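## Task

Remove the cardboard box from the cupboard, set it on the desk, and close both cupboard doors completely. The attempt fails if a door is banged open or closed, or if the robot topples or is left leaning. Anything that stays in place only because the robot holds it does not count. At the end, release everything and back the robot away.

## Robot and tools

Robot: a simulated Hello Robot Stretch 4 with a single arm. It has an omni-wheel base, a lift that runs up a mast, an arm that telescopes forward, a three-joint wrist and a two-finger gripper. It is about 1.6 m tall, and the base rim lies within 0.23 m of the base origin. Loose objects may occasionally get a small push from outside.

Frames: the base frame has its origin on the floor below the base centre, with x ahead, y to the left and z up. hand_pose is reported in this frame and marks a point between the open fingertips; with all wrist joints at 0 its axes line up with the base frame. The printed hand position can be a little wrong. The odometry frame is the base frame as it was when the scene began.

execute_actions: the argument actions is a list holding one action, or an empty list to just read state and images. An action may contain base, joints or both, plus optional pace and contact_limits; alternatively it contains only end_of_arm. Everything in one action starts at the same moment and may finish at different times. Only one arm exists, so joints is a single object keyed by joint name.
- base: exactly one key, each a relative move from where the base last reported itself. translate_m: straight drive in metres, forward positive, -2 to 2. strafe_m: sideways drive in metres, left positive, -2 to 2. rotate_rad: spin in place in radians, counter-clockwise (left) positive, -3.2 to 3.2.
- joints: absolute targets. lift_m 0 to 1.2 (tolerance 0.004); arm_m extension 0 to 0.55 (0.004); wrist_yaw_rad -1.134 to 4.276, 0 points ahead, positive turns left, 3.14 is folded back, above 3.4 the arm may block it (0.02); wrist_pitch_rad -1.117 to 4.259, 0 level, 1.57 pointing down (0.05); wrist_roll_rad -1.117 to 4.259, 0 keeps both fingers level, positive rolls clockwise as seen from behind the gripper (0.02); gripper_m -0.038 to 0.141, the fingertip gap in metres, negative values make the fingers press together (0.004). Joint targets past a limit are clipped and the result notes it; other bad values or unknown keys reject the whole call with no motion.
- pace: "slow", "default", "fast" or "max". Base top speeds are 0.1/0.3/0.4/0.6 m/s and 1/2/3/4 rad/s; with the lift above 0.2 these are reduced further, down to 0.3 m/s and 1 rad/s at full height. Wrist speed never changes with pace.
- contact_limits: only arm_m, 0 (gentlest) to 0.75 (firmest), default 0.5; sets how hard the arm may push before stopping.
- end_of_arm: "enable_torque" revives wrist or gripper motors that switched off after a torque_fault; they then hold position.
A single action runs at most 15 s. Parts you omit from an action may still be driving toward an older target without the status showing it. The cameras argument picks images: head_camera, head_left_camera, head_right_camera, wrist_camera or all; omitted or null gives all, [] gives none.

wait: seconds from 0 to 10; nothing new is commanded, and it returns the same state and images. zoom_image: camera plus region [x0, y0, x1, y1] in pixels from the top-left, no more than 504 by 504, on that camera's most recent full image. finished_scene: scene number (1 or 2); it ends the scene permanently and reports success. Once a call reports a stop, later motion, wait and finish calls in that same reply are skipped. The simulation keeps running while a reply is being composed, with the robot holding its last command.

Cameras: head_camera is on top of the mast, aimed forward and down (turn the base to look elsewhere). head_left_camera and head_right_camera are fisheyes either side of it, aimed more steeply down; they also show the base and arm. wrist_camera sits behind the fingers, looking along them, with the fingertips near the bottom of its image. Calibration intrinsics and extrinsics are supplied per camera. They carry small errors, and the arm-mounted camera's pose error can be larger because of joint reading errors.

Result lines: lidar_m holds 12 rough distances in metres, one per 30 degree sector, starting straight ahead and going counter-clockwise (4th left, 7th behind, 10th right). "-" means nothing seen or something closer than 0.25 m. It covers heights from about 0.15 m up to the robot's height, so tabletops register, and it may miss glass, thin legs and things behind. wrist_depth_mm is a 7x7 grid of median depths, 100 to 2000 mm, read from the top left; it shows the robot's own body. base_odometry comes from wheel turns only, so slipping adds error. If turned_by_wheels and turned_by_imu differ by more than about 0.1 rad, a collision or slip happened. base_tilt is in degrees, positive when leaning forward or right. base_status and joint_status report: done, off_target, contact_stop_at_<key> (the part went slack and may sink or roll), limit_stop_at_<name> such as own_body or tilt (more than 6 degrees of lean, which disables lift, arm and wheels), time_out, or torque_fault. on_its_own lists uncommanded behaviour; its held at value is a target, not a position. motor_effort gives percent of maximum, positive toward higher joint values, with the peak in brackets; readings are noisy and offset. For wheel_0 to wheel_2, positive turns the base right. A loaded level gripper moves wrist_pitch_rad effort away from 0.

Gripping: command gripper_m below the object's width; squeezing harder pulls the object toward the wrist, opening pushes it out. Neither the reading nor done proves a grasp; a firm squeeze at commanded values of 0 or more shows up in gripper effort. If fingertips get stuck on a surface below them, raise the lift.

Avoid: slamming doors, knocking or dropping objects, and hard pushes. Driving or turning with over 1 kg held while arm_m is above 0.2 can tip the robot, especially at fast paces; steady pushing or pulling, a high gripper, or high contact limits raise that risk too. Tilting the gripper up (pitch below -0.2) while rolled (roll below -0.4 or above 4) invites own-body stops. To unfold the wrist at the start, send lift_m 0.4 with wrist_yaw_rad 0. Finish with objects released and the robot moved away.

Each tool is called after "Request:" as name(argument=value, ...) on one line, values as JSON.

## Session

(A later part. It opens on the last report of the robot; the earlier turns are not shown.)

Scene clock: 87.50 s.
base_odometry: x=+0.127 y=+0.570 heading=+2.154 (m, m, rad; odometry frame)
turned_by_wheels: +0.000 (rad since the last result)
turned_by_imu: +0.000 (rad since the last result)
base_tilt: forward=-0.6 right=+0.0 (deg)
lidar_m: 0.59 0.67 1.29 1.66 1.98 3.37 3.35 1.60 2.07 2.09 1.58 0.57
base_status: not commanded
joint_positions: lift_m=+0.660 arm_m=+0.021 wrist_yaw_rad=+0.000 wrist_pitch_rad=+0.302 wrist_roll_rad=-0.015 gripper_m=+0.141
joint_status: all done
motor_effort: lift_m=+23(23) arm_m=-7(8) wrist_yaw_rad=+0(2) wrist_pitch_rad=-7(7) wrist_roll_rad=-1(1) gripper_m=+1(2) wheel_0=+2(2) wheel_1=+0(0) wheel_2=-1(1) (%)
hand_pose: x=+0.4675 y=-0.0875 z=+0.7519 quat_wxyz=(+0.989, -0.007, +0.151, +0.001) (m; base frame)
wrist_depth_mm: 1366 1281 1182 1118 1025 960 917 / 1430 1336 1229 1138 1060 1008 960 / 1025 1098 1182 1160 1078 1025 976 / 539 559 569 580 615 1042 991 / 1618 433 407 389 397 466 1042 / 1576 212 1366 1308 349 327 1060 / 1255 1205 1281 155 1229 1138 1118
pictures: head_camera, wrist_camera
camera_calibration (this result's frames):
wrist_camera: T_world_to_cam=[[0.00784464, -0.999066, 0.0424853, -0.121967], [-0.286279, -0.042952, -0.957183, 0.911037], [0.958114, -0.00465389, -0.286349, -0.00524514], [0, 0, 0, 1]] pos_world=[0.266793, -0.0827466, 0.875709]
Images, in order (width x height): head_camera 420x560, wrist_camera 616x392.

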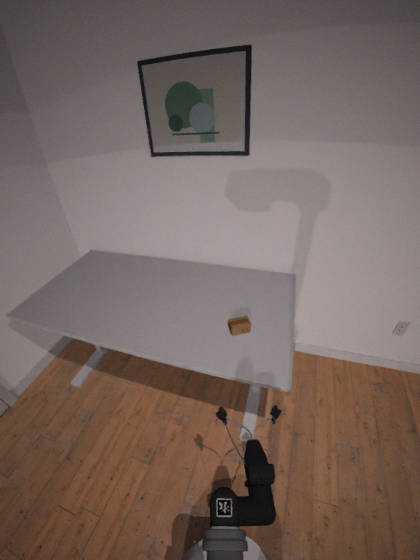

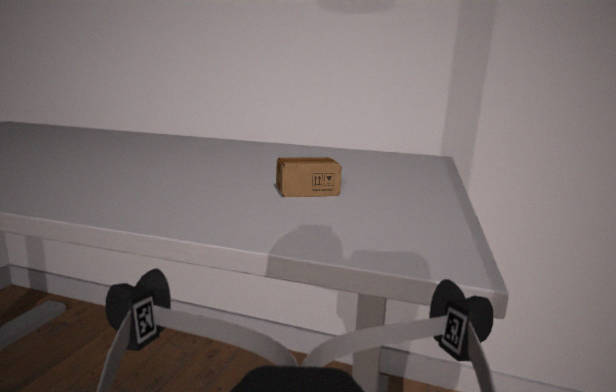

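Request:
execute_actions(actions=[{"base":{"rotate_rad":0.38},"joints":{"arm_m":0.0,"gripper_m":0.0}}], cameras=[])

Request:
execute_actions(actions=[{"base":{"translate_m":-1.01},"joints":{"lift_m":0.3,"wrist_pitch_rad":0.0},"pace":"fast"}], cameras=[])

Request:
execute_actions(actions=[{"base":{"rotate_rad":-2.262}}])

Scene clock: 90.37 s.
base_odometry: x=+0.127 y=+0.570 heading=+2.534 (m, m, rad; odometry frame)
turned_by_wheels: +0.380 (rad since the last result)
turned_by_imu: +0.381 (rad since the last result)
base_tilt: forward=-0.6 right=+0.1 (deg)
lidar_m: 0.66 1.00 1.63 1.83 2.85 3.36 1.63 1.77 2.06 1.74 0.66 0.57
base_status: done
joint_positions: lift_m=+0.660 arm_m=+0.002 wrist_yaw_rad=+0.000 wrist_pitch_rad=+0.302 wrist_roll_rad=-0.015 gripper_m=+0.000
joint_status: all done
motor_effort: lift_m=+23(23) arm_m=-7(8) wrist_yaw_rad=+0(1) wrist_pitch_rad=-7(6) wrist_roll_rad=-1(0) gripper_m=-3(5) wheel_0=-1(5) wheel_1=-1(6) wheel_2=-1(5) (%)
hand_pose: x=+0.4486 y=-0.0874 z=+0.7519 quat_wxyz=(+0.989, -0.007, +0.151, +0.001) (m; base frame)
wrist_depth_mm: 1336 1576 1708 1430 1229 1042 931 / 1366 1618 1808 1464 1229 1078 946 / 1336 1098 1182 1281 1205 1098 960 / 1464 1618 640 597 615 569 512 / 1499 1661 1983 1576 430 407 415 / 1464 1537 1537 204 1366 1138 332 / 1255 1255 1182 187 176 1205 1060
pictures: none
No camera images: the call's "cameras" was empty. Leave "cameras" out to get every camera's image.

Scene clock: 94.20 s.
base_odometry: x=+0.956 y=-0.007 heading=+2.534 (m, m, rad; odometry frame)
turned_by_wheels: +0.000 (rad since the last result)
turned_by_imu: +0.004 (rad since the last result)
base_tilt: forward=-0.5 right=+0.0 (deg)
lidar_m: 1.52 2.30 2.32 2.53 2.60 2.59 1.03 0.66 1.43 1.59 2.17 1.49
base_status: done
joint_positions: lift_m=+0.300 arm_m=+0.002 wrist_yaw_rad=+0.000 wrist_pitch_rad=+0.003 wrist_roll_rad=-0.015 gripper_m=+0.000
joint_status: all done
motor_effort: lift_m=+16(20) arm_m=-7(7) wrist_yaw_rad=+0(1) wrist_pitch_rad=-7(11) wrist_roll_rad=+0(1) gripper_m=-5(4) wheel_0=-1(5) wheel_1=+0(6) wheel_2=-2(13) (%)
hand_pose: x=+0.4616 y=-0.0874 z=+0.4778 quat_wxyz=(+1.000, -0.008, +0.001, +0.000) (m; base frame)
wrist_depth_mm: 1983 - - - - 1921 1708 / 1983 - - - - 1863 1708 / 1983 - - - - 1863 1708 / 1983 - - - 1756 1863 1708 / 1921 - - - - 1863 1618 / 1921 - - 204 1983 1863 1661 / 1281 1308 1160 186 176 1430 1499
pictures: none
No camera images: the call's "cameras" was empty. Leave "cameras" out to get every camera's image.

Scene clock: 96.60 s.
base_odometry: x=+0.956 y=-0.007 heading=+0.272 (m, m, rad; odometry frame)
turned_by_wheels: -2.262 (rad since the last result)
turned_by_imu: -2.271 (rad since the last result)
base_tilt: forward=-0.6 right=+0.1 (deg)
lidar_m: 0.87 1.50 2.03 2.17 1.52 1.92 2.29 2.38 2.70 2.56 1.02 0.66
base_status: done
joint_positions: lift_m=+0.300 arm_m=+0.002 wrist_yaw_rad=+0.000 wrist_pitch_rad=+0.003 wrist_roll_rad=-0.015 gripper_m=+0.000
joint_status: not commanded
motor_effort: lift_m=+16(16) arm_m=-7(7) wrist_yaw_rad=+0(1) wrist_pitch_rad=-7(8) wrist_roll_rad=+0(1) gripper_m=+1(5) wheel_0=+1(5) wheel_1=+0(8) wheel_2=+1(8) (%)
hand_pose: x=+0.4616 y=-0.0874 z=+0.4778 quat_wxyz=(+1.000, -0.008, +0.001, +0.000) (m; base frame)
wrist_depth_mm: 1255 1255 1255 1255 627 462 375 / 1229 1229 1229 1229 621 459 370 / 1229 1229 1229 1255 609 455 368 / 1229 1205 1229 1205 603 452 370 / 1205 1229 1229 1229 603 449 368 / 1205 1229 1205 205 569 445 362 / 1205 1182 1160 187 176 430 359
pictures: head_camera, head_left_camera, head_right_camera, wrist_camera
camera_calibration (this result's frames):
wrist_camera: T_world_to_cam=[[-0.00493708, -0.999065, 0.0429418, -0.104555], [0.00930143, -0.0429864, -0.999032, 0.530452], [0.999945, -0.00453288, 0.00950496, -0.238741], [0, 0, 0, 1]] pos_world=[0.233278, -0.0827373, 0.536697]
Images, in order (width x height): head_camera 420x560, head_left_camera 420x672, head_right_camera 420x672, wrist_camera 616x392.

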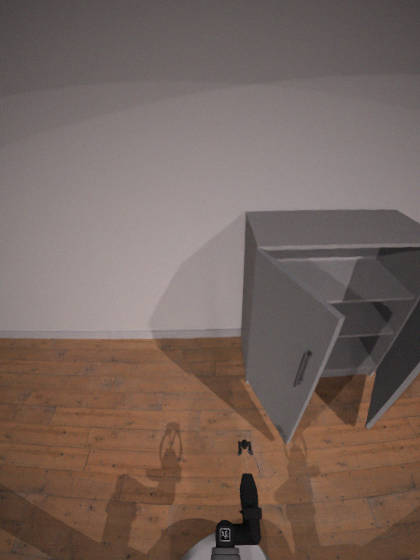

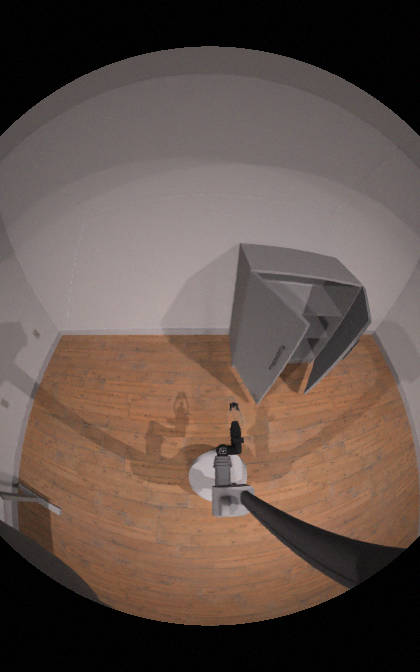

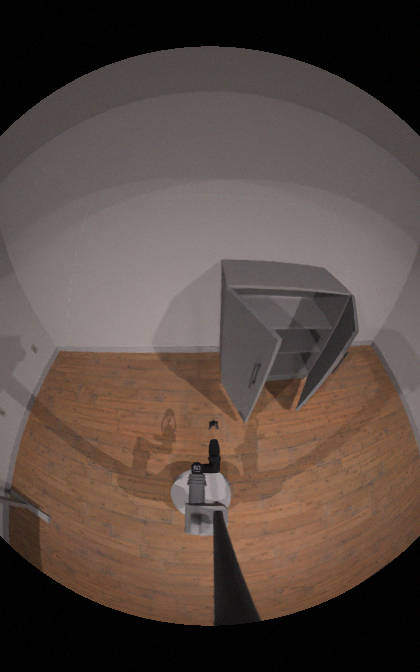

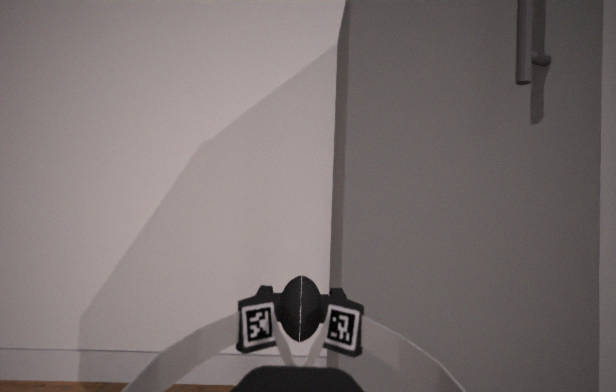

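Request:
execute_actions(actions=[{"joints":{"arm_m":0.26}}], cameras=[])

Request:
execute_actions(actions=[{"base":{"strafe_m":-0.39},"pace":"slow"}], cameras=["head_camera","wrist_camera"])

Scene clock: 98.67 s.
base_odometry: x=+0.956 y=-0.007 heading=+0.272 (m, m, rad; odometry frame)
turned_by_wheels: +0.000 (rad since the last result)
turned_by_imu: +0.000 (rad since the last result)
base_tilt: forward=-0.5 right=+0.0 (deg)
lidar_m: 0.85 1.46 2.04 2.17 1.52 1.93 2.30 2.41 2.69 2.57 1.00 0.65
base_status: not commanded
joint_positions: lift_m=+0.300 arm_m=+0.259 wrist_yaw_rad=+0.000 wrist_pitch_rad=+0.002 wrist_roll_rad=-0.015 gripper_m=+0.000
joint_status: all done
motor_effort: lift_m=+16(16) arm_m=+7(9) wrist_yaw_rad=+0(1) wrist_pitch_rad=-7(7) wrist_roll_rad=-1(1) gripper_m=-1(7) wheel_0=+0(0) wheel_1=+0(0) wheel_2=+1(1) (%)
hand_pose: x=+0.7181 y=-0.0874 z=+0.4778 quat_wxyz=(+1.000, -0.008, +0.001, +0.000) (m; base frame)
wrist_depth_mm: 976 976 976 991 449 334 272 / 960 976 976 976 445 329 270 / 960 960 976 976 439 327 267 / 960 960 960 960 436 324 266 / 960 946 960 960 430 322 264 / 931 960 960 204 404 319 263 / 946 946 946 187 175 307 260
pictures: none
No camera images: the call's "cameras" was empty. Leave "cameras" out to get every camera's image.

Scene clock: 103.70 s.
base_odometry: x=+1.061 y=-0.383 heading=+0.272 (m, m, rad; odometry frame)
turned_by_wheels: +0.000 (rad since the last result)
turned_by_imu: -0.001 (rad since the last result)
base_tilt: forward=-0.4 right=+0.0 (deg)
lidar_m: 0.70 1.51 2.05 2.47 1.89 2.38 2.29 2.39 2.28 2.18 2.10 0.73
base_status: done
joint_positions: lift_m=+0.300 arm_m=+0.259 wrist_yaw_rad=+0.000 wrist_pitch_rad=+0.002 wrist_roll_rad=-0.015 gripper_m=+0.000
joint_status: not commanded
motor_effort: lift_m=+16(16) arm_m=+7(7) wrist_yaw_rad=-1(15) wrist_pitch_rad=-7(7) wrist_roll_rad=-1(0) gripper_m=-5(5) wheel_0=+1(9) wheel_1=+0(6) wheel_2=+2(5) (%)
hand_pose: x=+0.7182 y=-0.0873 z=+0.4778 quat_wxyz=(+1.000, -0.008, +0.001, +0.000) (m; base frame)
wrist_depth_mm: 976 402 312 257 234 960 891 / 976 392 309 255 231 621 609 / 960 387 306 253 230 904 820 / 976 382 303 251 228 960 891 / 960 377 298 247 229 960 809 / 960 370 290 204 229 946 820 / 946 366 271 186 176 946 854
pictures: head_camera, wrist_camera
camera_calibration (this result's frames):
wrist_camera: T_world_to_cam=[[-0.00464151, -0.999067, 0.0429395, -0.103414], [0.0096263, -0.0429826, -0.999029, 0.527925], [0.999943, -0.00422366, 0.00981682, -0.495405], [0, 0, 0, 1]] pos_world=[0.489815, -0.0827187, 0.536716]
Images, in order (width x height): head_camera 420x560, wrist_camera 616x392.

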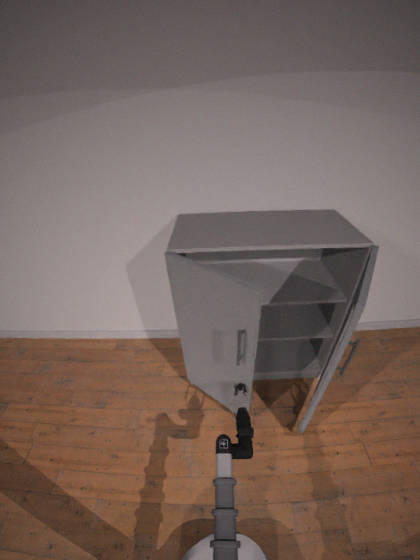

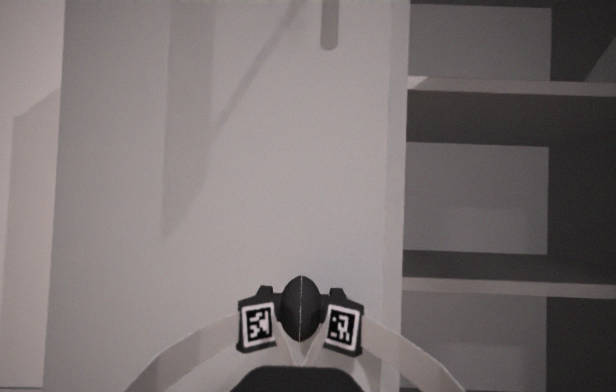

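Request:
execute_actions(actions=[{"joints":{"arm_m":0.52},"pace":"slow","contact_limits":{"arm_m":0.1}}], cameras=["head_camera","wrist_camera"])

Scene clock: 107.67 s.
base_odometry: x=+1.061 y=-0.383 heading=+0.272 (m, m, rad; odometry frame)
turned_by_wheels: +0.000 (rad since the last result)
turned_by_imu: -0.001 (rad since the last result)
base_tilt: forward=-0.5 right=+0.0 (deg)
lidar_m: 0.95 1.49 2.02 2.44 1.90 2.38 2.30 2.40 2.27 2.17 2.11 0.75
base_status: not commanded
joint_positions: lift_m=+0.300 arm_m=+0.518 wrist_yaw_rad=-0.005 wrist_pitch_rad=+0.002 wrist_roll_rad=-0.015 gripper_m=+0.000
joint_status: all done
on_its_own: wrist_yaw_rad is at rest, and its effort (+14) is outside its rest range (-13 to +13)
motor_effort: lift_m=+16(16) arm_m=+14(14) wrist_yaw_rad=+14(14) wrist_pitch_rad=-5(6) wrist_roll_rad=+0(1) gripper_m=-2(7) wheel_0=+1(1) wheel_1=+1(1) wheel_2=-2(2) (%)
contact_limits: arm_m 0.1
hand_pose: x=+0.9765 y=-0.0889 z=+0.4780 quat_wxyz=(+1.000, -0.008, +0.001, -0.003) (m; base frame)
wrist_depth_mm: 237 238 239 239 240 242 359 / 236 237 237 238 240 240 488 / 235 236 236 237 237 238 699 / 233 235 236 236 236 238 699 / 233 234 234 235 236 236 691 / 231 231 220 210 235 236 387 / 230 230 232 173 182 235 283
pictures: head_camera, wrist_camera
camera_calibration (this result's frames):
wrist_camera: T_world_to_cam=[[-0.0100049, -0.999028, 0.042937, -0.0985191], [0.00993065, -0.0430363, -0.999024, 0.525221], [0.999901, -0.00956879, 0.0103516, -0.754452], [0, 0, 0, 1]] pos_world=[0.748176, -0.083039, 0.536748]
Images, in order (width x height): head_camera 420x560, wrist_camera 616x392.

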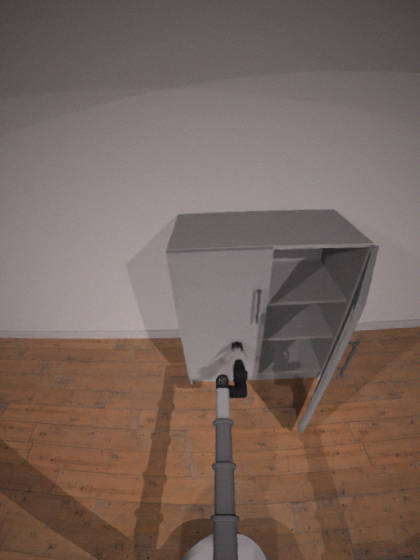

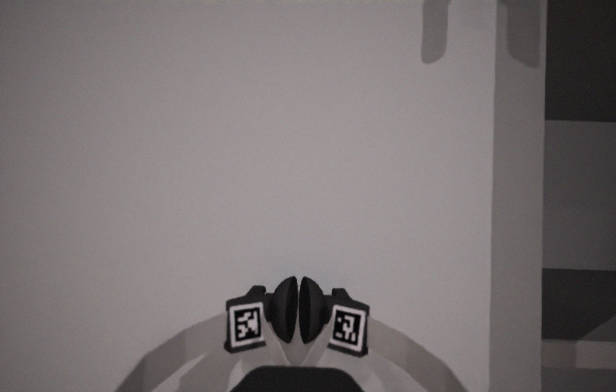

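Request:
execute_actions(actions=[{"joints":{"arm_m":0.0},"pace":"fast"}], cameras=[])

Request:
execute_actions(actions=[{"base":{"strafe_m":-0.67}}], cameras=["head_camera","wrist_camera"])

Scene clock: 109.97 s.
base_odometry: x=+1.061 y=-0.383 heading=+0.272 (m, m, rad; odometry frame)
turned_by_wheels: +0.000 (rad since the last result)
turned_by_imu: +0.000 (rad since the last result)
base_tilt: forward=-0.6 right=+0.0 (deg)
lidar_m: 0.95 1.49 2.05 2.45 1.88 2.37 2.31 2.42 2.30 2.17 2.09 0.74
base_status: not commanded
joint_positions: lift_m=+0.300 arm_m=+0.002 wrist_yaw_rad=+0.000 wrist_pitch_rad=+0.003 wrist_roll_rad=-0.015 gripper_m=+0.000
joint_status: all done
motor_effort: lift_m=+16(16) arm_m=-7(11) wrist_yaw_rad=+0(14) wrist_pitch_rad=-6(8) wrist_roll_rad=-1(1) gripper_m=-4(5) wheel_0=+1(1) wheel_1=+1(1) wheel_2=-1(2) (%)
hand_pose: x=+0.4616 y=-0.0875 z=+0.4778 quat_wxyz=(+1.000, -0.008, +0.001, +0.000) (m; base frame)
wrist_depth_mm: 1255 1229 768 768 960 1098 891 / 1255 1229 759 768 1229 1255 891 / 1229 1229 759 759 809 1042 866 / 1205 1205 759 759 1205 1229 891 / 1205 1205 759 750 904 1118 866 / 1205 1205 741 204 1205 1182 891 / 1182 1138 741 187 176 1118 854
pictures: none
No camera images: the call's "cameras" was empty. Leave "cameras" out to get every camera's image.

Scene clock: 113.53 s.
base_odometry: x=+1.241 y=-1.028 heading=+0.272 (m, m, rad; odometry frame)
turned_by_wheels: +0.000 (rad since the last result)
turned_by_imu: -0.002 (rad since the last result)
base_tilt: forward=-0.5 right=+0.0 (deg)
lidar_m: 0.66 0.66 2.04 2.53 2.57 2.39 2.29 2.20 1.59 1.51 1.58 1.49
base_status: done
joint_positions: lift_m=+0.300 arm_m=+0.002 wrist_yaw_rad=+0.000 wrist_pitch_rad=+0.003 wrist_roll_rad=-0.015 gripper_m=+0.000
joint_status: not commanded
motor_effort: lift_m=+16(16) arm_m=-7(7) wrist_yaw_rad=+0(1) wrist_pitch_rad=-8(7) wrist_roll_rad=-1(1) gripper_m=-2(5) wheel_0=+0(8) wheel_1=+0(10) wheel_2=+1(1) (%)
hand_pose: x=+0.4616 y=-0.0875 z=+0.4778 quat_wxyz=(+1.000, -0.008, +0.001, +0.000) (m; base frame)
wrist_depth_mm: 421 517 634 1255 1255 1281 1255 / 427 517 640 1255 1255 1281 1255 / 430 517 640 1255 1255 1281 1281 / 433 517 640 1255 1255 1255 1255 / 433 517 647 1255 1255 1255 1229 / 433 517 603 204 1229 1229 1255 / 436 492 603 187 176 1205 1255
pictures: head_camera, wrist_camera
camera_calibration (this result's frames):
wrist_camera: T_world_to_cam=[[-0.00507241, -0.999065, 0.0429406, -0.104531], [0.00936469, -0.0429867, -0.999032, 0.53044], [0.999943, -0.00466538, 0.00957398, -0.238772], [0, 0, 0, 1]] pos_world=[0.233261, -0.0827453, 0.536701]
Images, in order (width x height): head_camera 420x560, wrist_camera 616x392.

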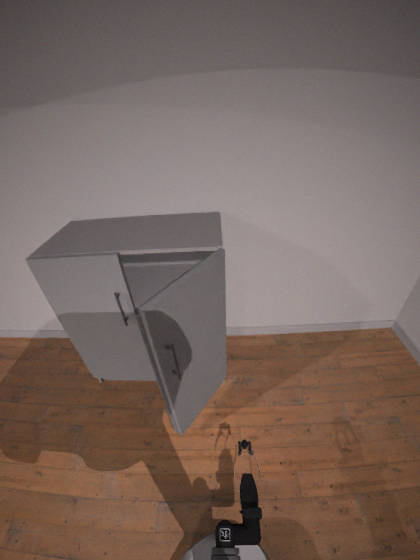

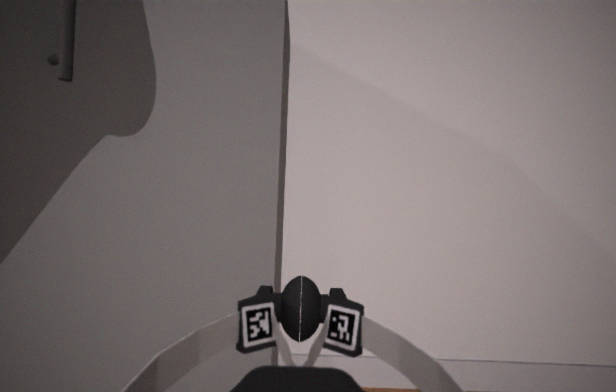

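Request:
execute_actions(actions=[{"joints":{"arm_m":0.27}}], cameras=[])

Request:
execute_actions(actions=[{"base":{"strafe_m":0.38},"pace":"slow"}], cameras=["head_camera","wrist_camera"])

Scene clock: 117.40 s.
base_odometry: x=+1.241 y=-1.028 heading=+0.272 (m, m, rad; odometry frame)
turned_by_wheels: +0.000 (rad since the last result)
turned_by_imu: -0.001 (rad since the last result)
base_tilt: forward=-0.5 right=+0.1 (deg)
lidar_m: 0.66 0.67 2.08 2.58 2.54 2.41 2.30 2.18 1.61 1.50 1.56 1.53
base_status: not commanded
joint_positions: lift_m=+0.300 arm_m=+0.269 wrist_yaw_rad=+0.000 wrist_pitch_rad=+0.002 wrist_roll_rad=-0.015 gripper_m=+0.000
joint_status: all done
motor_effort: lift_m=+16(16) arm_m=+7(8) wrist_yaw_rad=-1(0) wrist_pitch_rad=-7(8) wrist_roll_rad=+0(1) gripper_m=-7(5) wheel_0=+0(0) wheel_1=+0(0) wheel_2=+1(1) (%)
hand_pose: x=+0.7281 y=-0.0874 z=+0.4778 quat_wxyz=(+1.000, -0.008, +0.001, +0.000) (m; base frame)
wrist_depth_mm: 296 353 442 991 976 991 1008 / 296 353 442 991 991 991 991 / 297 355 442 960 991 976 991 / 297 353 445 976 976 976 991 / 297 355 445 960 976 976 976 / 297 357 415 204 976 976 976 / 298 338 415 186 175 960 960
pictures: none
No camera images: the call's "cameras" was empty. Leave "cameras" out to get every camera's image.

Scene clock: 122.33 s.
base_odometry: x=+1.139 y=-0.662 heading=+0.272 (m, m, rad; odometry frame)
turned_by_wheels: +0.000 (rad since the last result)
turned_by_imu: +0.000 (rad since the last result)
base_tilt: forward=-0.6 right=+0.1 (deg)
lidar_m: 0.70 1.01 2.05 2.47 2.17 2.43 2.30 2.39 1.97 1.88 1.95 0.88
base_status: done
joint_positions: lift_m=+0.300 arm_m=+0.269 wrist_yaw_rad=+0.000 wrist_pitch_rad=+0.002 wrist_roll_rad=-0.015 gripper_m=+0.000
joint_status: not commanded
motor_effort: lift_m=+16(16) arm_m=+7(7) wrist_yaw_rad=+1(14) wrist_pitch_rad=-7(7) wrist_roll_rad=+1(2) gripper_m=-4(6) wheel_0=-3(6) wheel_1=+1(6) wheel_2=+0(1) (%)
hand_pose: x=+0.7281 y=-0.0875 z=+0.4778 quat_wxyz=(+1.000, -0.008, +0.001, +0.000) (m; base frame)
wrist_depth_mm: 492 492 235 254 306 387 991 / 488 492 235 253 306 384 991 / 488 488 235 253 306 384 976 / 488 484 232 252 306 387 960 / 484 484 229 252 304 382 960 / 484 480 225 204 304 382 976 / 480 480 220 187 176 382 946
pictures: head_camera, wrist_camera
camera_calibration (this result's frames):
wrist_camera: T_world_to_cam=[[-0.00533023, -0.999063, 0.042939, -0.103065], [0.00953232, -0.0429884, -0.99903, 0.52787], [0.99994, -0.00491575, 0.00975253, -0.50537], [0, 0, 0, 1]] pos_world=[0.499758, -0.0827604, 0.536712]
Images, in order (width x height): head_camera 420x560, wrist_camera 616x392.

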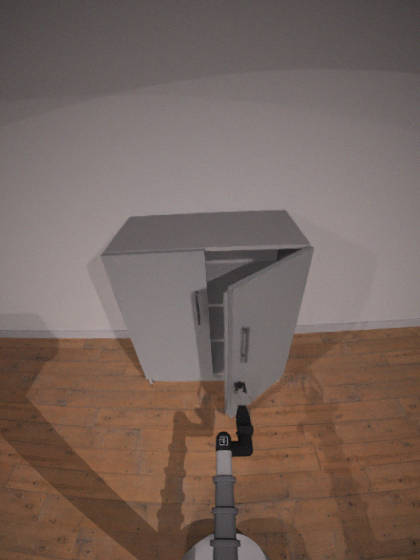

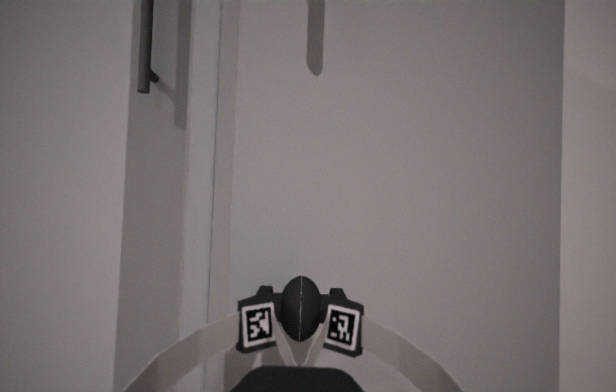

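Request:
execute_actions(actions=[{"joints":{"arm_m":0.53},"pace":"slow","contact_limits":{"arm_m":0.1}}], cameras=["head_camera","wrist_camera"])

Scene clock: 125.63 s.
base_odometry: x=+1.139 y=-0.662 heading=+0.272 (m, m, rad; odometry frame)
turned_by_wheels: +0.000 (rad since the last result)
turned_by_imu: +0.000 (rad since the last result)
base_tilt: forward=-0.4 right=+0.1 (deg)
lidar_m: 0.94 1.00 2.04 2.44 2.17 2.42 2.31 2.39 1.98 1.90 1.95 1.02
base_status: not commanded
joint_positions: lift_m=+0.300 arm_m=+0.499 wrist_yaw_rad=-0.004 wrist_pitch_rad=+0.001 wrist_roll_rad=-0.015 gripper_m=+0.000
joint_status: arm_m contact_stop (moved +0.230 of +0.261)
on_its_own: arm_m is slack since a contact_stop (your +0.530 is given up)
motor_effort: lift_m=+16(16) arm_m=+0(16) wrist_yaw_rad=+13(28) wrist_pitch_rad=-4(6) wrist_roll_rad=+1(1) gripper_m=-3(2) wheel_0=+2(3) wheel_1=+3(3) wheel_2=-6(6) (%)
contact_limits: arm_m 0.1
hand_pose: x=+0.9576 y=-0.0887 z=+0.4781 quat_wxyz=(+1.000, -0.008, +0.001, -0.002) (m; base frame)
wrist_depth_mm: 259 232 236 240 245 250 255 / 258 229 234 239 244 250 254 / 257 229 234 237 243 247 253 / 255 228 232 237 241 246 252 / 254 228 231 236 240 246 250 / 253 226 229 209 239 245 249 / 252 224 228 185 179 243 249
pictures: head_camera, wrist_camera
camera_calibration (this result's frames):
wrist_camera: T_world_to_cam=[[-0.00946554, -0.999033, 0.0429337, -0.0990688], [0.010331, -0.043031, -0.99902, 0.52514], [0.999902, -0.00901272, 0.0107283, -0.735633], [0, 0, 0, 1]] pos_world=[0.729198, -0.0830057, 0.536771]
Images, in order (width x height): head_camera 420x560, wrist_camera 616x392.

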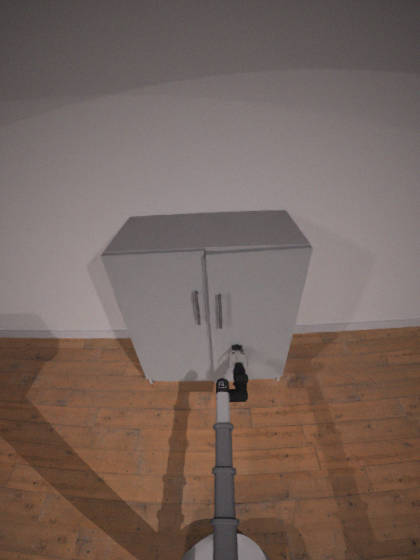

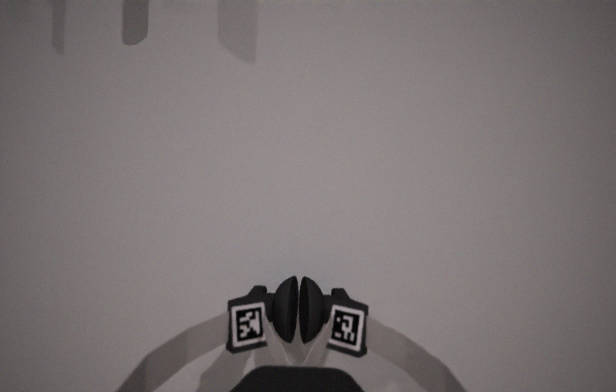

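Request:
execute_actions(actions=[{"joints":{"arm_m":0.525},"pace":"slow","contact_limits":{"arm_m":0.25}}], cameras=["head_camera","wrist_camera"])

Scene clock: 126.57 s.
base_odometry: x=+1.139 y=-0.662 heading=+0.272 (m, m, rad; odometry frame)
turned_by_wheels: +0.000 (rad since the last result)
turned_by_imu: +0.000 (rad since the last result)
base_tilt: forward=-0.4 right=+0.1 (deg)
lidar_m: 0.90 1.00 2.03 2.44 2.19 2.42 2.31 2.40 1.98 1.89 1.94 1.02
base_status: not commanded
joint_positions: lift_m=+0.300 arm_m=+0.498 wrist_yaw_rad=-0.004 wrist_pitch_rad=+0.001 wrist_roll_rad=-0.015 gripper_m=+0.000
joint_status: arm_m contact_stop (moved +0.000 of +0.026)
on_its_own: arm_m is slack since a contact_stop (your +0.525 is given up)
motor_effort: lift_m=+16(16) arm_m=+0(20) wrist_yaw_rad=+12(30) wrist_pitch_rad=-4(5) wrist_roll_rad=+0(0) gripper_m=-1(0) wheel_0=+3(3) wheel_1=+2(3) wheel_2=-5(8) (%)
contact_limits: arm_m 0.25
hand_pose: x=+0.9575 y=-0.0887 z=+0.4781 quat_wxyz=(+1.000, -0.008, +0.001, -0.002) (m; base frame)
wrist_depth_mm: 259 231 236 240 245 251 255 / 258 230 236 239 245 249 253 / 257 229 233 237 244 248 253 / 255 228 232 237 241 247 252 / 254 227 231 236 240 246 250 / 253 226 228 208 240 245 249 / 252 223 228 185 179 244 248
pictures: head_camera, wrist_camera
camera_calibration (this result's frames):
wrist_camera: T_world_to_cam=[[-0.00947621, -0.999033, 0.0429337, -0.0990625], [0.0103082, -0.0430309, -0.999021, 0.525156], [0.999902, -0.00902436, 0.010706, -0.735531], [0, 0, 0, 1]] pos_world=[0.729107, -0.0830064, 0.536769]
Images, in order (width x height): head_camera 420x560, wrist_camera 616x392.

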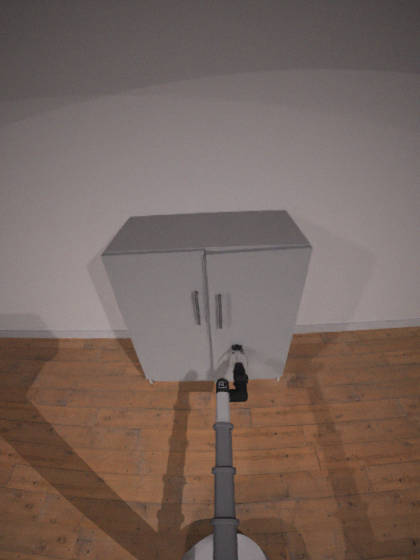

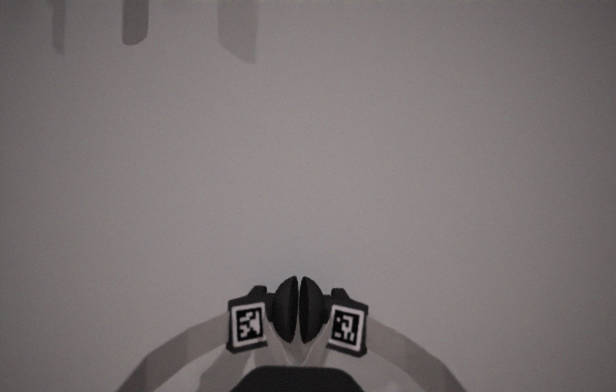

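Request:
execute_actions(actions=[{"joints":{"arm_m":0.35,"lift_m":0.6},"base":{"strafe_m":0.14}}])

Scene clock: 129.00 s.
base_odometry: x=+1.101 y=-0.527 heading=+0.272 (m, m, rad; odometry frame)
turned_by_wheels: +0.000 (rad since the last result)
turned_by_imu: +0.000 (rad since the last result)
base_tilt: forward=-0.5 right=+0.1 (deg)
lidar_m: 0.94 1.01 2.05 2.43 2.04 2.42 2.32 2.39 2.14 2.03 2.11 0.99
base_status: done
joint_positions: lift_m=+0.600 arm_m=+0.351 wrist_yaw_rad=+0.000 wrist_pitch_rad=+0.003 wrist_roll_rad=-0.015 gripper_m=+0.000
joint_status: all done
motor_effort: lift_m=+23(26) arm_m=-7(9) wrist_yaw_rad=-1(13) wrist_pitch_rad=-8(11) wrist_roll_rad=-1(1) gripper_m=-3(5) wheel_0=+0(9) wheel_1=+0(7) wheel_2=+1(4) (%)
hand_pose: x=+0.8106 y=-0.0874 z=+0.7771 quat_wxyz=(+1.000, -0.008, +0.001, +0.000) (m; base frame)
wrist_depth_mm: 407 410 410 407 387 394 399 / 404 404 410 402 384 389 397 / 402 404 407 399 382 392 397 / 402 402 404 377 379 387 394 / 399 399 402 373 377 387 392 / 399 399 399 204 377 382 392 / 397 397 364 186 176 382 387
pictures: head_camera, head_left_camera, head_right_camera, wrist_camera
camera_calibration (this result's frames):
wrist_camera: T_world_to_cam=[[-0.00498477, -0.999065, 0.0429396, -0.115661], [0.00929191, -0.0429846, -0.999033, 0.826307], [0.999944, -0.00458096, 0.0094975, -0.590585], [0, 0, 0, 1]] pos_world=[0.582298, -0.0827403, 0.836083]
Images, in order (width x height): head_camera 420x560, head_left_camera 420x672, head_right_camera 420x672, wrist_camera 616x392.

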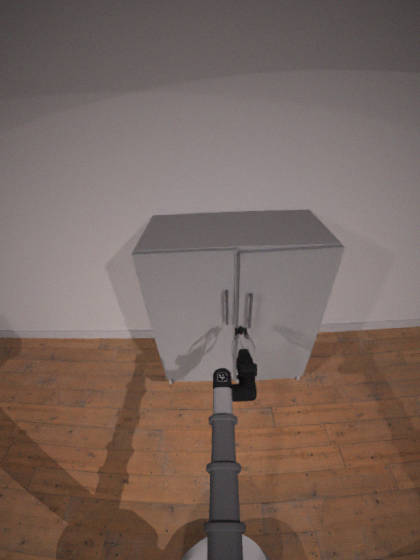

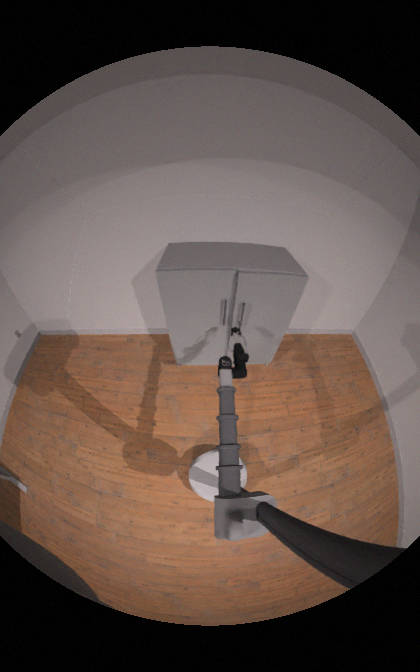

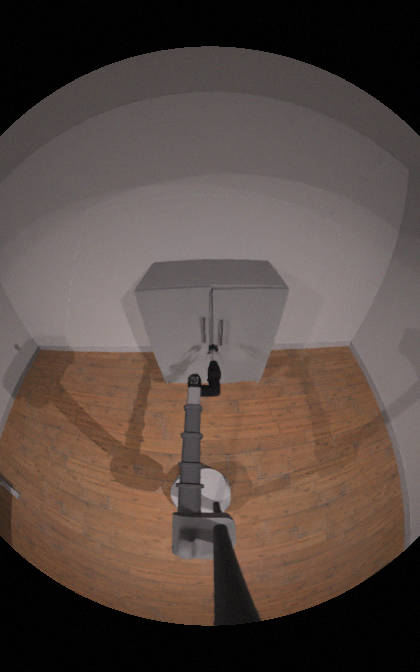

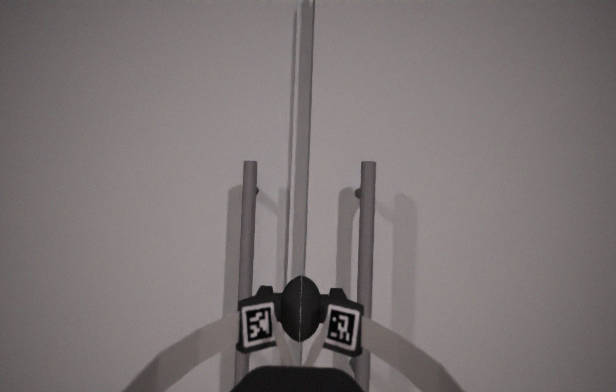

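Request:
execute_actions(actions=[{"joints":{"gripper_m":0.055,"lift_m":0.56},"base":{"strafe_m":0.055}}], cameras=["wrist_camera"])

Scene clock: 130.53 s.
base_odometry: x=+1.087 y=-0.474 heading=+0.272 (m, m, rad; odometry frame)
turned_by_wheels: +0.000 (rad since the last result)
turned_by_imu: +0.000 (rad since the last result)
base_tilt: forward=-0.5 right=+0.1 (deg)
lidar_m: 0.94 1.01 2.04 2.46 1.99 2.40 2.30 2.39 2.19 2.09 2.08 0.98
base_status: done
joint_positions: lift_m=+0.560 arm_m=+0.351 wrist_yaw_rad=+0.000 wrist_pitch_rad=+0.003 wrist_roll_rad=-0.015 gripper_m=+0.055
joint_status: all done
motor_effort: lift_m=+15(21) arm_m=-7(7) wrist_yaw_rad=+0(0) wrist_pitch_rad=-8(8) wrist_roll_rad=+0(0) gripper_m=-3(4) wheel_0=-1(11) wheel_1=-1(11) wheel_2=+0(0) (%)
hand_pose: x=+0.8106 y=-0.0874 z=+0.7378 quat_wxyz=(+1.000, -0.008, +0.001, +0.000) (m; base frame)
wrist_depth_mm: 407 410 407 410 382 387 397 / 404 404 407 410 379 387 394 / 404 404 402 407 377 384 389 / 399 404 404 404 375 382 389 / 399 399 402 402 375 379 387 / 399 399 213 399 215 379 387 / 397 397 397 164 368 379 384
pictures: wrist_camera
camera_calibration (this result's frames):
wrist_camera: T_world_to_cam=[[-0.00495445, -0.999065, 0.0429397, -0.113988], [0.0092953, -0.0429843, -0.999033, 0.787014], [0.999945, -0.00455052, 0.00949958, -0.590209], [0, 0, 0, 1]] pos_world=[0.582295, -0.0827384, 0.796754]
Images, in order (width x height): wrist_camera 616x392.

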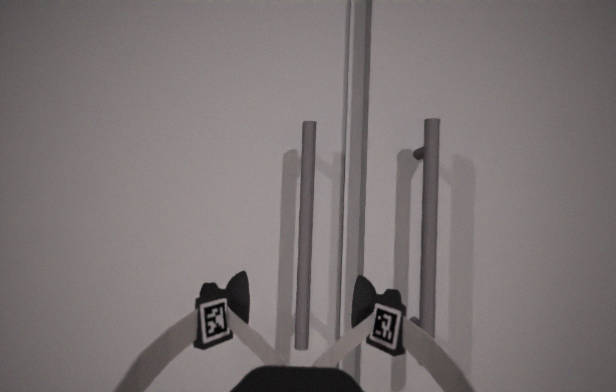

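Request:
execute_actions(actions=[{"joints":{"gripper_m":0.045,"arm_m":0.49},"base":{"strafe_m":0.008},"pace":"slow","contact_limits":{"arm_m":0.1}}], cameras=["wrist_camera"])

Scene clock: 133.40 s.
base_odometry: x=+1.085 y=-0.467 heading=+0.272 (m, m, rad; odometry frame)
turned_by_wheels: +0.000 (rad since the last result)
turned_by_imu: +0.000 (rad since the last result)
base_tilt: forward=-0.7 right=+0.0 (deg)
lidar_m: 0.94 0.99 2.04 2.48 1.96 2.37 2.31 2.41 2.18 2.09 2.08 0.99
base_status: done
joint_positions: lift_m=+0.560 arm_m=+0.489 wrist_yaw_rad=+0.000 wrist_pitch_rad=+0.003 wrist_roll_rad=-0.015 gripper_m=+0.045
joint_status: all done
motor_effort: lift_m=+15(15) arm_m=+7(8) wrist_yaw_rad=-1(0) wrist_pitch_rad=-8(8) wrist_roll_rad=+0(0) gripper_m=+1(1) wheel_0=-1(6) wheel_1=+2(5) wheel_2=+0(1) (%)
contact_limits: arm_m 0.1
hand_pose: x=+0.9481 y=-0.0874 z=+0.7378 quat_wxyz=(+1.000, -0.008, +0.001, +0.000) (m; base frame)
wrist_depth_mm: 267 267 268 270 263 241 245 / 266 266 267 268 262 239 244 / 265 265 266 266 260 238 243 / 264 264 265 266 259 237 242 / 262 263 264 264 258 236 241 / 260 262 211 264 232 236 240 / 259 260 260 161 231 235 239
pictures: wrist_camera
camera_calibration (this result's frames):
wrist_camera: T_world_to_cam=[[-0.00495886, -0.999065, 0.0429397, -0.113304], [0.00929505, -0.0429845, -0.999033, 0.785736], [0.999945, -0.00455493, 0.00949952, -0.72769], [0, 0, 0, 1]] pos_world=[0.719784, -0.0827387, 0.796754]
Images, in order (width x height): wrist_camera 616x392.

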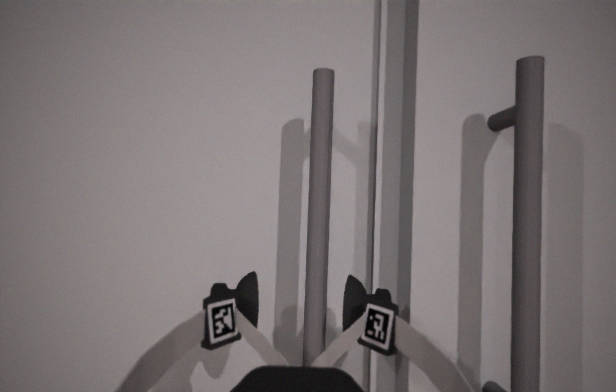

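Request:
execute_actions(actions=[{"joints":{"arm_m":0.503},"pace":"slow","contact_limits":{"arm_m":0.1}}], cameras=[])

Request:
execute_actions(actions=[{"joints":{"gripper_m":-0.02}}], cameras=["wrist_camera"])

Request:
execute_actions(actions=[{"joints":{"arm_m":0.40},"base":{"strafe_m":0.027},"pace":"slow"}], cameras=["head_camera","wrist_camera"])

Scene clock: 134.53 s.
base_odometry: x=+1.085 y=-0.467 heading=+0.272 (m, m, rad; odometry frame)
turned_by_wheels: +0.000 (rad since the last result)
turned_by_imu: +0.000 (rad since the last result)
base_tilt: forward=-0.6 right=-0.1 (deg)
lidar_m: 0.92 1.00 2.06 2.48 1.98 2.40 2.29 2.37 2.20 2.07 2.09 1.00
base_status: not commanded
joint_positions: lift_m=+0.560 arm_m=+0.502 wrist_yaw_rad=+0.000 wrist_pitch_rad=+0.003 wrist_roll_rad=-0.015 gripper_m=+0.045
joint_status: all done
motor_effort: lift_m=+15(15) arm_m=+7(8) wrist_yaw_rad=+0(0) wrist_pitch_rad=-7(8) wrist_roll_rad=-1(1) gripper_m=-2(5) wheel_0=-1(1) wheel_1=+2(2) wheel_2=+0(0) (%)
contact_limits: arm_m 0.1
hand_pose: x=+0.9611 y=-0.0874 z=+0.7378 quat_wxyz=(+1.000, -0.008, +0.001, +0.000) (m; base frame)
wrist_depth_mm: 255 255 256 256 252 227 232 / 253 254 255 255 249 227 194 / 252 252 253 254 249 225 229 / 250 251 252 253 246 224 229 / 250 250 251 252 246 224 227 / 248 249 211 250 220 223 226 / 247 247 248 161 218 221 225
pictures: none
No camera images: the call's "cameras" was empty. Leave "cameras" out to get every camera's image.

Scene clock: 135.93 s.
base_odometry: x=+1.085 y=-0.467 heading=+0.271 (m, m, rad; odometry frame)
turned_by_wheels: -0.001 (rad since the last result)
turned_by_imu: -0.001 (rad since the last result)
base_tilt: forward=-0.6 right=+0.0 (deg)
lidar_m: 0.93 1.03 2.01 2.49 1.98 2.39 2.29 2.39 2.18 2.09 2.08 0.99
base_status: not commanded
joint_positions: lift_m=+0.560 arm_m=+0.502 wrist_yaw_rad=-0.006 wrist_pitch_rad=+0.002 wrist_roll_rad=-0.015 gripper_m=-0.020
joint_status: all done
on_its_own: wrist_yaw_rad is at rest, and its effort (+19) is outside its rest range (-13 to +13)
motor_effort: lift_m=+15(15) arm_m=+4(7) wrist_yaw_rad=+19(20) wrist_pitch_rad=-7(9) wrist_roll_rad=-1(1) gripper_m=-13(17) wheel_0=-5(5) wheel_1=-2(2) wheel_2=-3(3) (%)
hand_pose: x=+0.9611 y=-0.0892 z=+0.7378 quat_wxyz=(+1.000, -0.008, +0.001, -0.003) (m; base frame)
wrist_depth_mm: 248 249 248 249 238 218 223 / 247 247 247 247 237 216 189 / 245 246 246 246 236 215 186 / 245 245 244 244 235 215 185 / 242 243 244 243 235 214 183 / 242 242 242 207 208 213 182 / 241 241 241 202 207 211 180
pictures: wrist_camera
camera_calibration (this result's frames):
wrist_camera: T_world_to_cam=[[-0.0112554, -0.999014, 0.0429386, -0.108998], [0.00914694, -0.0430424, -0.999031, 0.78571], [0.999895, -0.0108518, 0.00962238, -0.741232], [0, 0, 0, 1]] pos_world=[0.73274, -0.0831159, 0.796761]
Images, in order (width x height): wrist_camera 616x392.

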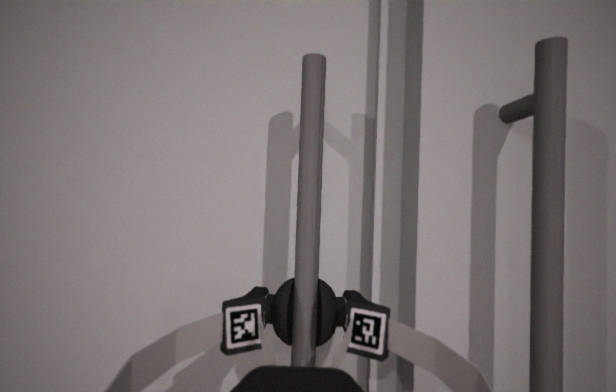

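Scene clock: 138.23 s.
base_odometry: x=+1.077 y=-0.441 heading=+0.270 (m, m, rad; odometry frame)
turned_by_wheels: -0.001 (rad since the last result)
turned_by_imu: -0.003 (rad since the last result)
base_tilt: forward=-0.5 right=+0.2 (deg)
lidar_m: 0.83 1.03 2.04 2.43 1.95 2.41 2.32 2.39 2.23 2.12 2.08 0.88
base_status: done
joint_positions: lift_m=+0.560 arm_m=+0.401 wrist_yaw_rad=-0.004 wrist_pitch_rad=+0.002 wrist_roll_rad=-0.015 gripper_m=-0.020
joint_status: all done
motor_effort: lift_m=+15(15) arm_m=-7(7) wrist_yaw_rad=+10(56) wrist_pitch_rad=-7(8) wrist_roll_rad=-1(1) gripper_m=-13(18) wheel_0=-6(19) wheel_1=-1(7) wheel_2=-4(10) (%)
hand_pose: x=+0.8603 y=-0.0885 z=+0.7378 quat_wxyz=(+1.000, -0.008, +0.001, -0.002) (m; base frame)
wrist_depth_mm: 304 283 265 249 238 258 268 / 303 281 264 243 237 256 265 / 300 279 262 241 236 256 244 / 297 277 259 240 236 254 260 / 296 274 258 238 234 251 259 / 291 274 250 207 230 251 257 / 291 264 250 202 226 248 247
pictures: head_camera, wrist_camera
camera_calibration (this result's frames):
wrist_camera: T_world_to_cam=[[-0.00861557, -0.999041, 0.0429388, -0.111645], [0.00926626, -0.0430183, -0.999031, 0.786565], [0.99992, -0.00820934, 0.009628, -0.640303], [0, 0, 0, 1]] pos_world=[0.632001, -0.082958, 0.796762]
Images, in order (width x height): head_camera 420x560, wrist_camera 616x392.

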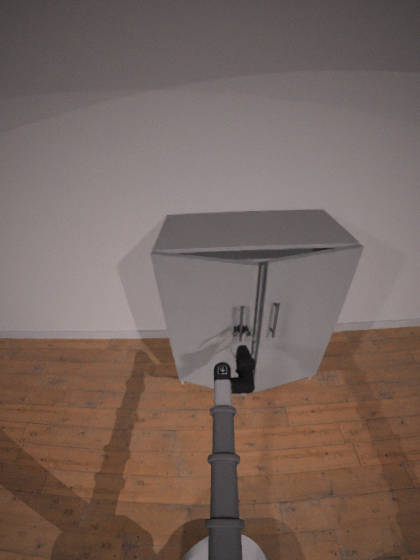

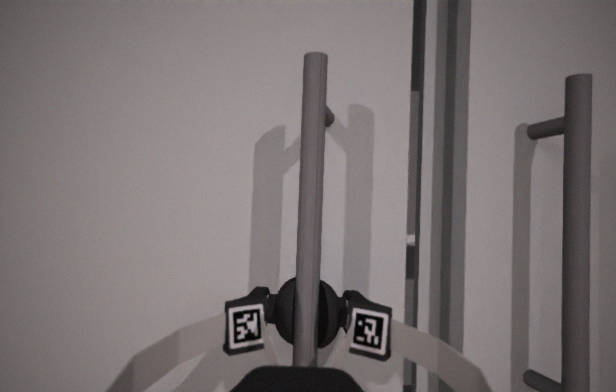

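Request:
execute_actions(actions=[{"joints":{"arm_m":0.307},"base":{"strafe_m":0.052},"pace":"slow"}], cameras=["head_camera","wrist_camera"])

Scene clock: 140.60 s.
base_odometry: x=+1.064 y=-0.391 heading=+0.270 (m, m, rad; odometry frame)
turned_by_wheels: -0.001 (rad since the last result)
turned_by_imu: -0.002 (rad since the last result)
base_tilt: forward=-0.5 right=+0.1 (deg)
lidar_m: 0.75 1.49 2.04 2.44 1.89 2.37 2.31 2.37 2.27 2.17 2.07 0.90
base_status: done
joint_positions: lift_m=+0.560 arm_m=+0.308 wrist_yaw_rad=-0.001 wrist_pitch_rad=+0.003 wrist_roll_rad=-0.015 gripper_m=-0.020
joint_status: all done
motor_effort: lift_m=+15(15) arm_m=-7(8) wrist_yaw_rad=+4(58) wrist_pitch_rad=-8(7) wrist_roll_rad=-1(0) gripper_m=-17(15) wheel_0=-3(16) wheel_1=-2(5) wheel_2=-3(11) (%)
hand_pose: x=+0.7675 y=-0.0878 z=+0.7378 quat_wxyz=(+1.000, -0.008, +0.001, -0.001) (m; base frame)
wrist_depth_mm: 424 345 290 251 225 355 368 / 415 342 287 240 224 353 366 / 413 338 286 237 222 351 355 / 407 336 282 236 220 349 357 / 402 330 281 235 219 349 359 / 394 327 263 203 213 345 357 / 392 300 270 200 185 338 357
pictures: head_camera, wrist_camera
camera_calibration (this result's frames):
wrist_camera: T_world_to_cam=[[-0.00639547, -0.999057, 0.0429395, -0.113511], [0.00927214, -0.0429978, -0.999032, 0.787424], [0.999937, -0.00599114, 0.00953839, -0.547278], [0, 0, 0, 1]] pos_world=[0.539216, -0.082825, 0.796756]
Images, in order (width x height): head_camera 420x560, wrist_camera 616x392.

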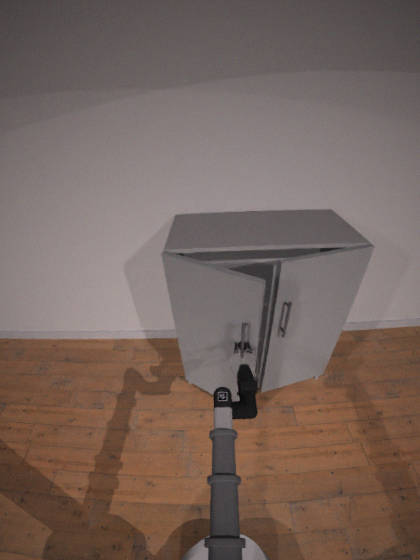

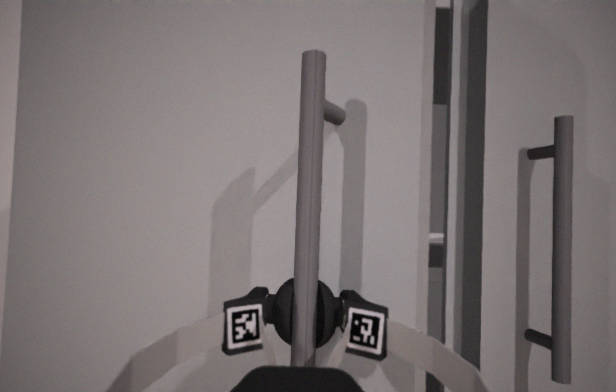

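Request:
execute_actions(actions=[{"joints":{"gripper_m":0.03}}], cameras=[])

Request:
execute_actions(actions=[{"joints":{"arm_m":0.18}}], cameras=[])

Request:
execute_actions(actions=[{"joints":{"lift_m":0.32,"gripper_m":0.0},"base":{"strafe_m":-0.31}}], cameras=["head_camera","wrist_camera"])

Scene clock: 142.07 s.
base_odometry: x=+1.064 y=-0.391 heading=+0.270 (m, m, rad; odometry frame)
turned_by_wheels: +0.000 (rad since the last result)
turned_by_imu: +0.000 (rad since the last result)
base_tilt: forward=-0.5 right=+0.2 (deg)
lidar_m: 0.76 1.49 2.02 2.46 1.92 2.40 2.30 2.39 2.27 2.17 2.10 0.89
base_status: not commanded
joint_positions: lift_m=+0.560 arm_m=+0.308 wrist_yaw_rad=-0.002 wrist_pitch_rad=+0.003 wrist_roll_rad=-0.015 gripper_m=+0.030
joint_status: all done
motor_effort: lift_m=+15(15) arm_m=-6(7) wrist_yaw_rad=+6(20) wrist_pitch_rad=-8(7) wrist_roll_rad=-1(1) gripper_m=+1(14) wheel_0=-3(3) wheel_1=-2(1) wheel_2=-3(3) (%)
hand_pose: x=+0.7673 y=-0.0880 z=+0.7378 quat_wxyz=(+1.000, -0.008, +0.001, -0.001) (m; base frame)
wrist_depth_mm: 424 357 310 270 240 357 366 / 418 353 306 268 239 355 366 / 415 351 303 267 241 353 359 / 413 347 300 264 239 351 362 / 404 343 297 262 237 349 357 / 402 342 211 215 227 347 357 / 397 340 286 195 224 343 357
pictures: none
No camera images: the call's "cameras" was empty. Leave "cameras" out to get every camera's image.

Scene clock: 143.47 s.
base_odometry: x=+1.064 y=-0.391 heading=+0.270 (m, m, rad; odometry frame)
turned_by_wheels: +0.000 (rad since the last result)
turned_by_imu: +0.000 (rad since the last result)
base_tilt: forward=-0.5 right=+0.2 (deg)
lidar_m: 0.76 1.48 2.04 2.48 1.88 2.39 2.30 2.38 2.30 2.16 2.08 0.90
base_status: not commanded
joint_positions: lift_m=+0.560 arm_m=+0.181 wrist_yaw_rad=+0.000 wrist_pitch_rad=+0.003 wrist_roll_rad=-0.015 gripper_m=+0.030
joint_status: all done
motor_effort: lift_m=+15(15) arm_m=-7(7) wrist_yaw_rad=+0(6) wrist_pitch_rad=-8(7) wrist_roll_rad=+0(0) gripper_m=+1(4) wheel_0=-2(2) wheel_1=-2(1) wheel_2=-2(3) (%)
hand_pose: x=+0.6406 y=-0.0874 z=+0.7378 quat_wxyz=(+1.000, -0.008, +0.001, +0.000) (m; base frame)
wrist_depth_mm: 1060 530 452 397 373 492 530 / 1042 525 449 394 484 492 521 / 1042 517 449 392 477 484 521 / 1042 517 442 389 473 480 517 / 1025 508 439 373 469 477 512 / 1025 508 211 338 462 473 512 / 1025 496 424 179 186 480 508
pictures: none
No camera images: the call's "cameras" was empty. Leave "cameras" out to get every camera's image.

Scene clock: 145.83 s.
base_odometry: x=+1.146 y=-0.689 heading=+0.270 (m, m, rad; odometry frame)
turned_by_wheels: +0.000 (rad since the last result)
turned_by_imu: -0.001 (rad since the last result)
base_tilt: forward=-0.4 right=+0.0 (deg)
lidar_m: 0.78 0.77 2.05 2.46 2.20 2.41 2.31 2.38 1.95 1.87 1.94 1.02
base_status: done
joint_positions: lift_m=+0.320 arm_m=+0.181 wrist_yaw_rad=+0.000 wrist_pitch_rad=+0.003 wrist_roll_rad=-0.015 gripper_m=+0.000
joint_status: all done
motor_effort: lift_m=+15(16) arm_m=-7(7) wrist_yaw_rad=+0(0) wrist_pitch_rad=-9(7) wrist_roll_rad=+0(1) gripper_m=-5(5) wheel_0=-1(9) wheel_1=+0(7) wheel_2=+1(1) (%)
hand_pose: x=+0.6406 y=-0.0874 z=+0.4978 quat_wxyz=(+1.000, -0.008, +0.001, +0.000) (m; base frame)
wrist_depth_mm: 375 1042 488 517 554 591 1078 / 370 1042 480 512 549 585 1098 / 366 946 484 512 549 580 1078 / 366 1025 480 512 544 580 1078 / 366 854 480 508 539 574 1060 / 362 1008 469 204 539 580 1060 / 359 991 466 186 176 569 1060
pictures: head_camera, wrist_camera
camera_calibration (this result's frames):
wrist_camera: T_world_to_cam=[[-0.00502598, -0.999065, 0.0429396, -0.104501], [0.00930827, -0.042985, -0.999032, 0.548838], [0.999944, -0.00462142, 0.00951561, -0.417938], [0, 0, 0, 1]] pos_world=[0.41228, -0.0827427, 0.556771]
Images, in order (width x height): head_camera 420x560, wrist_camera 616x392.

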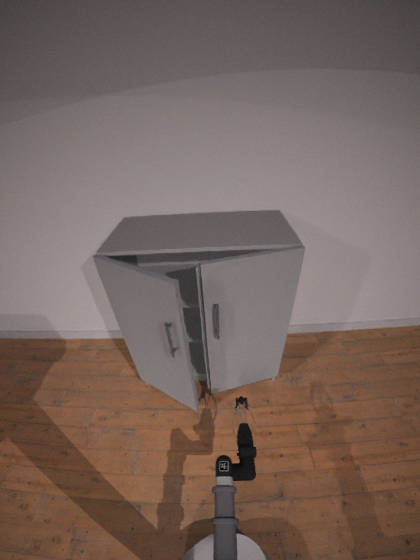

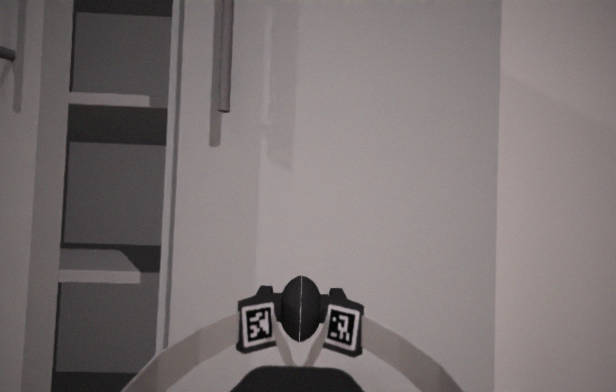

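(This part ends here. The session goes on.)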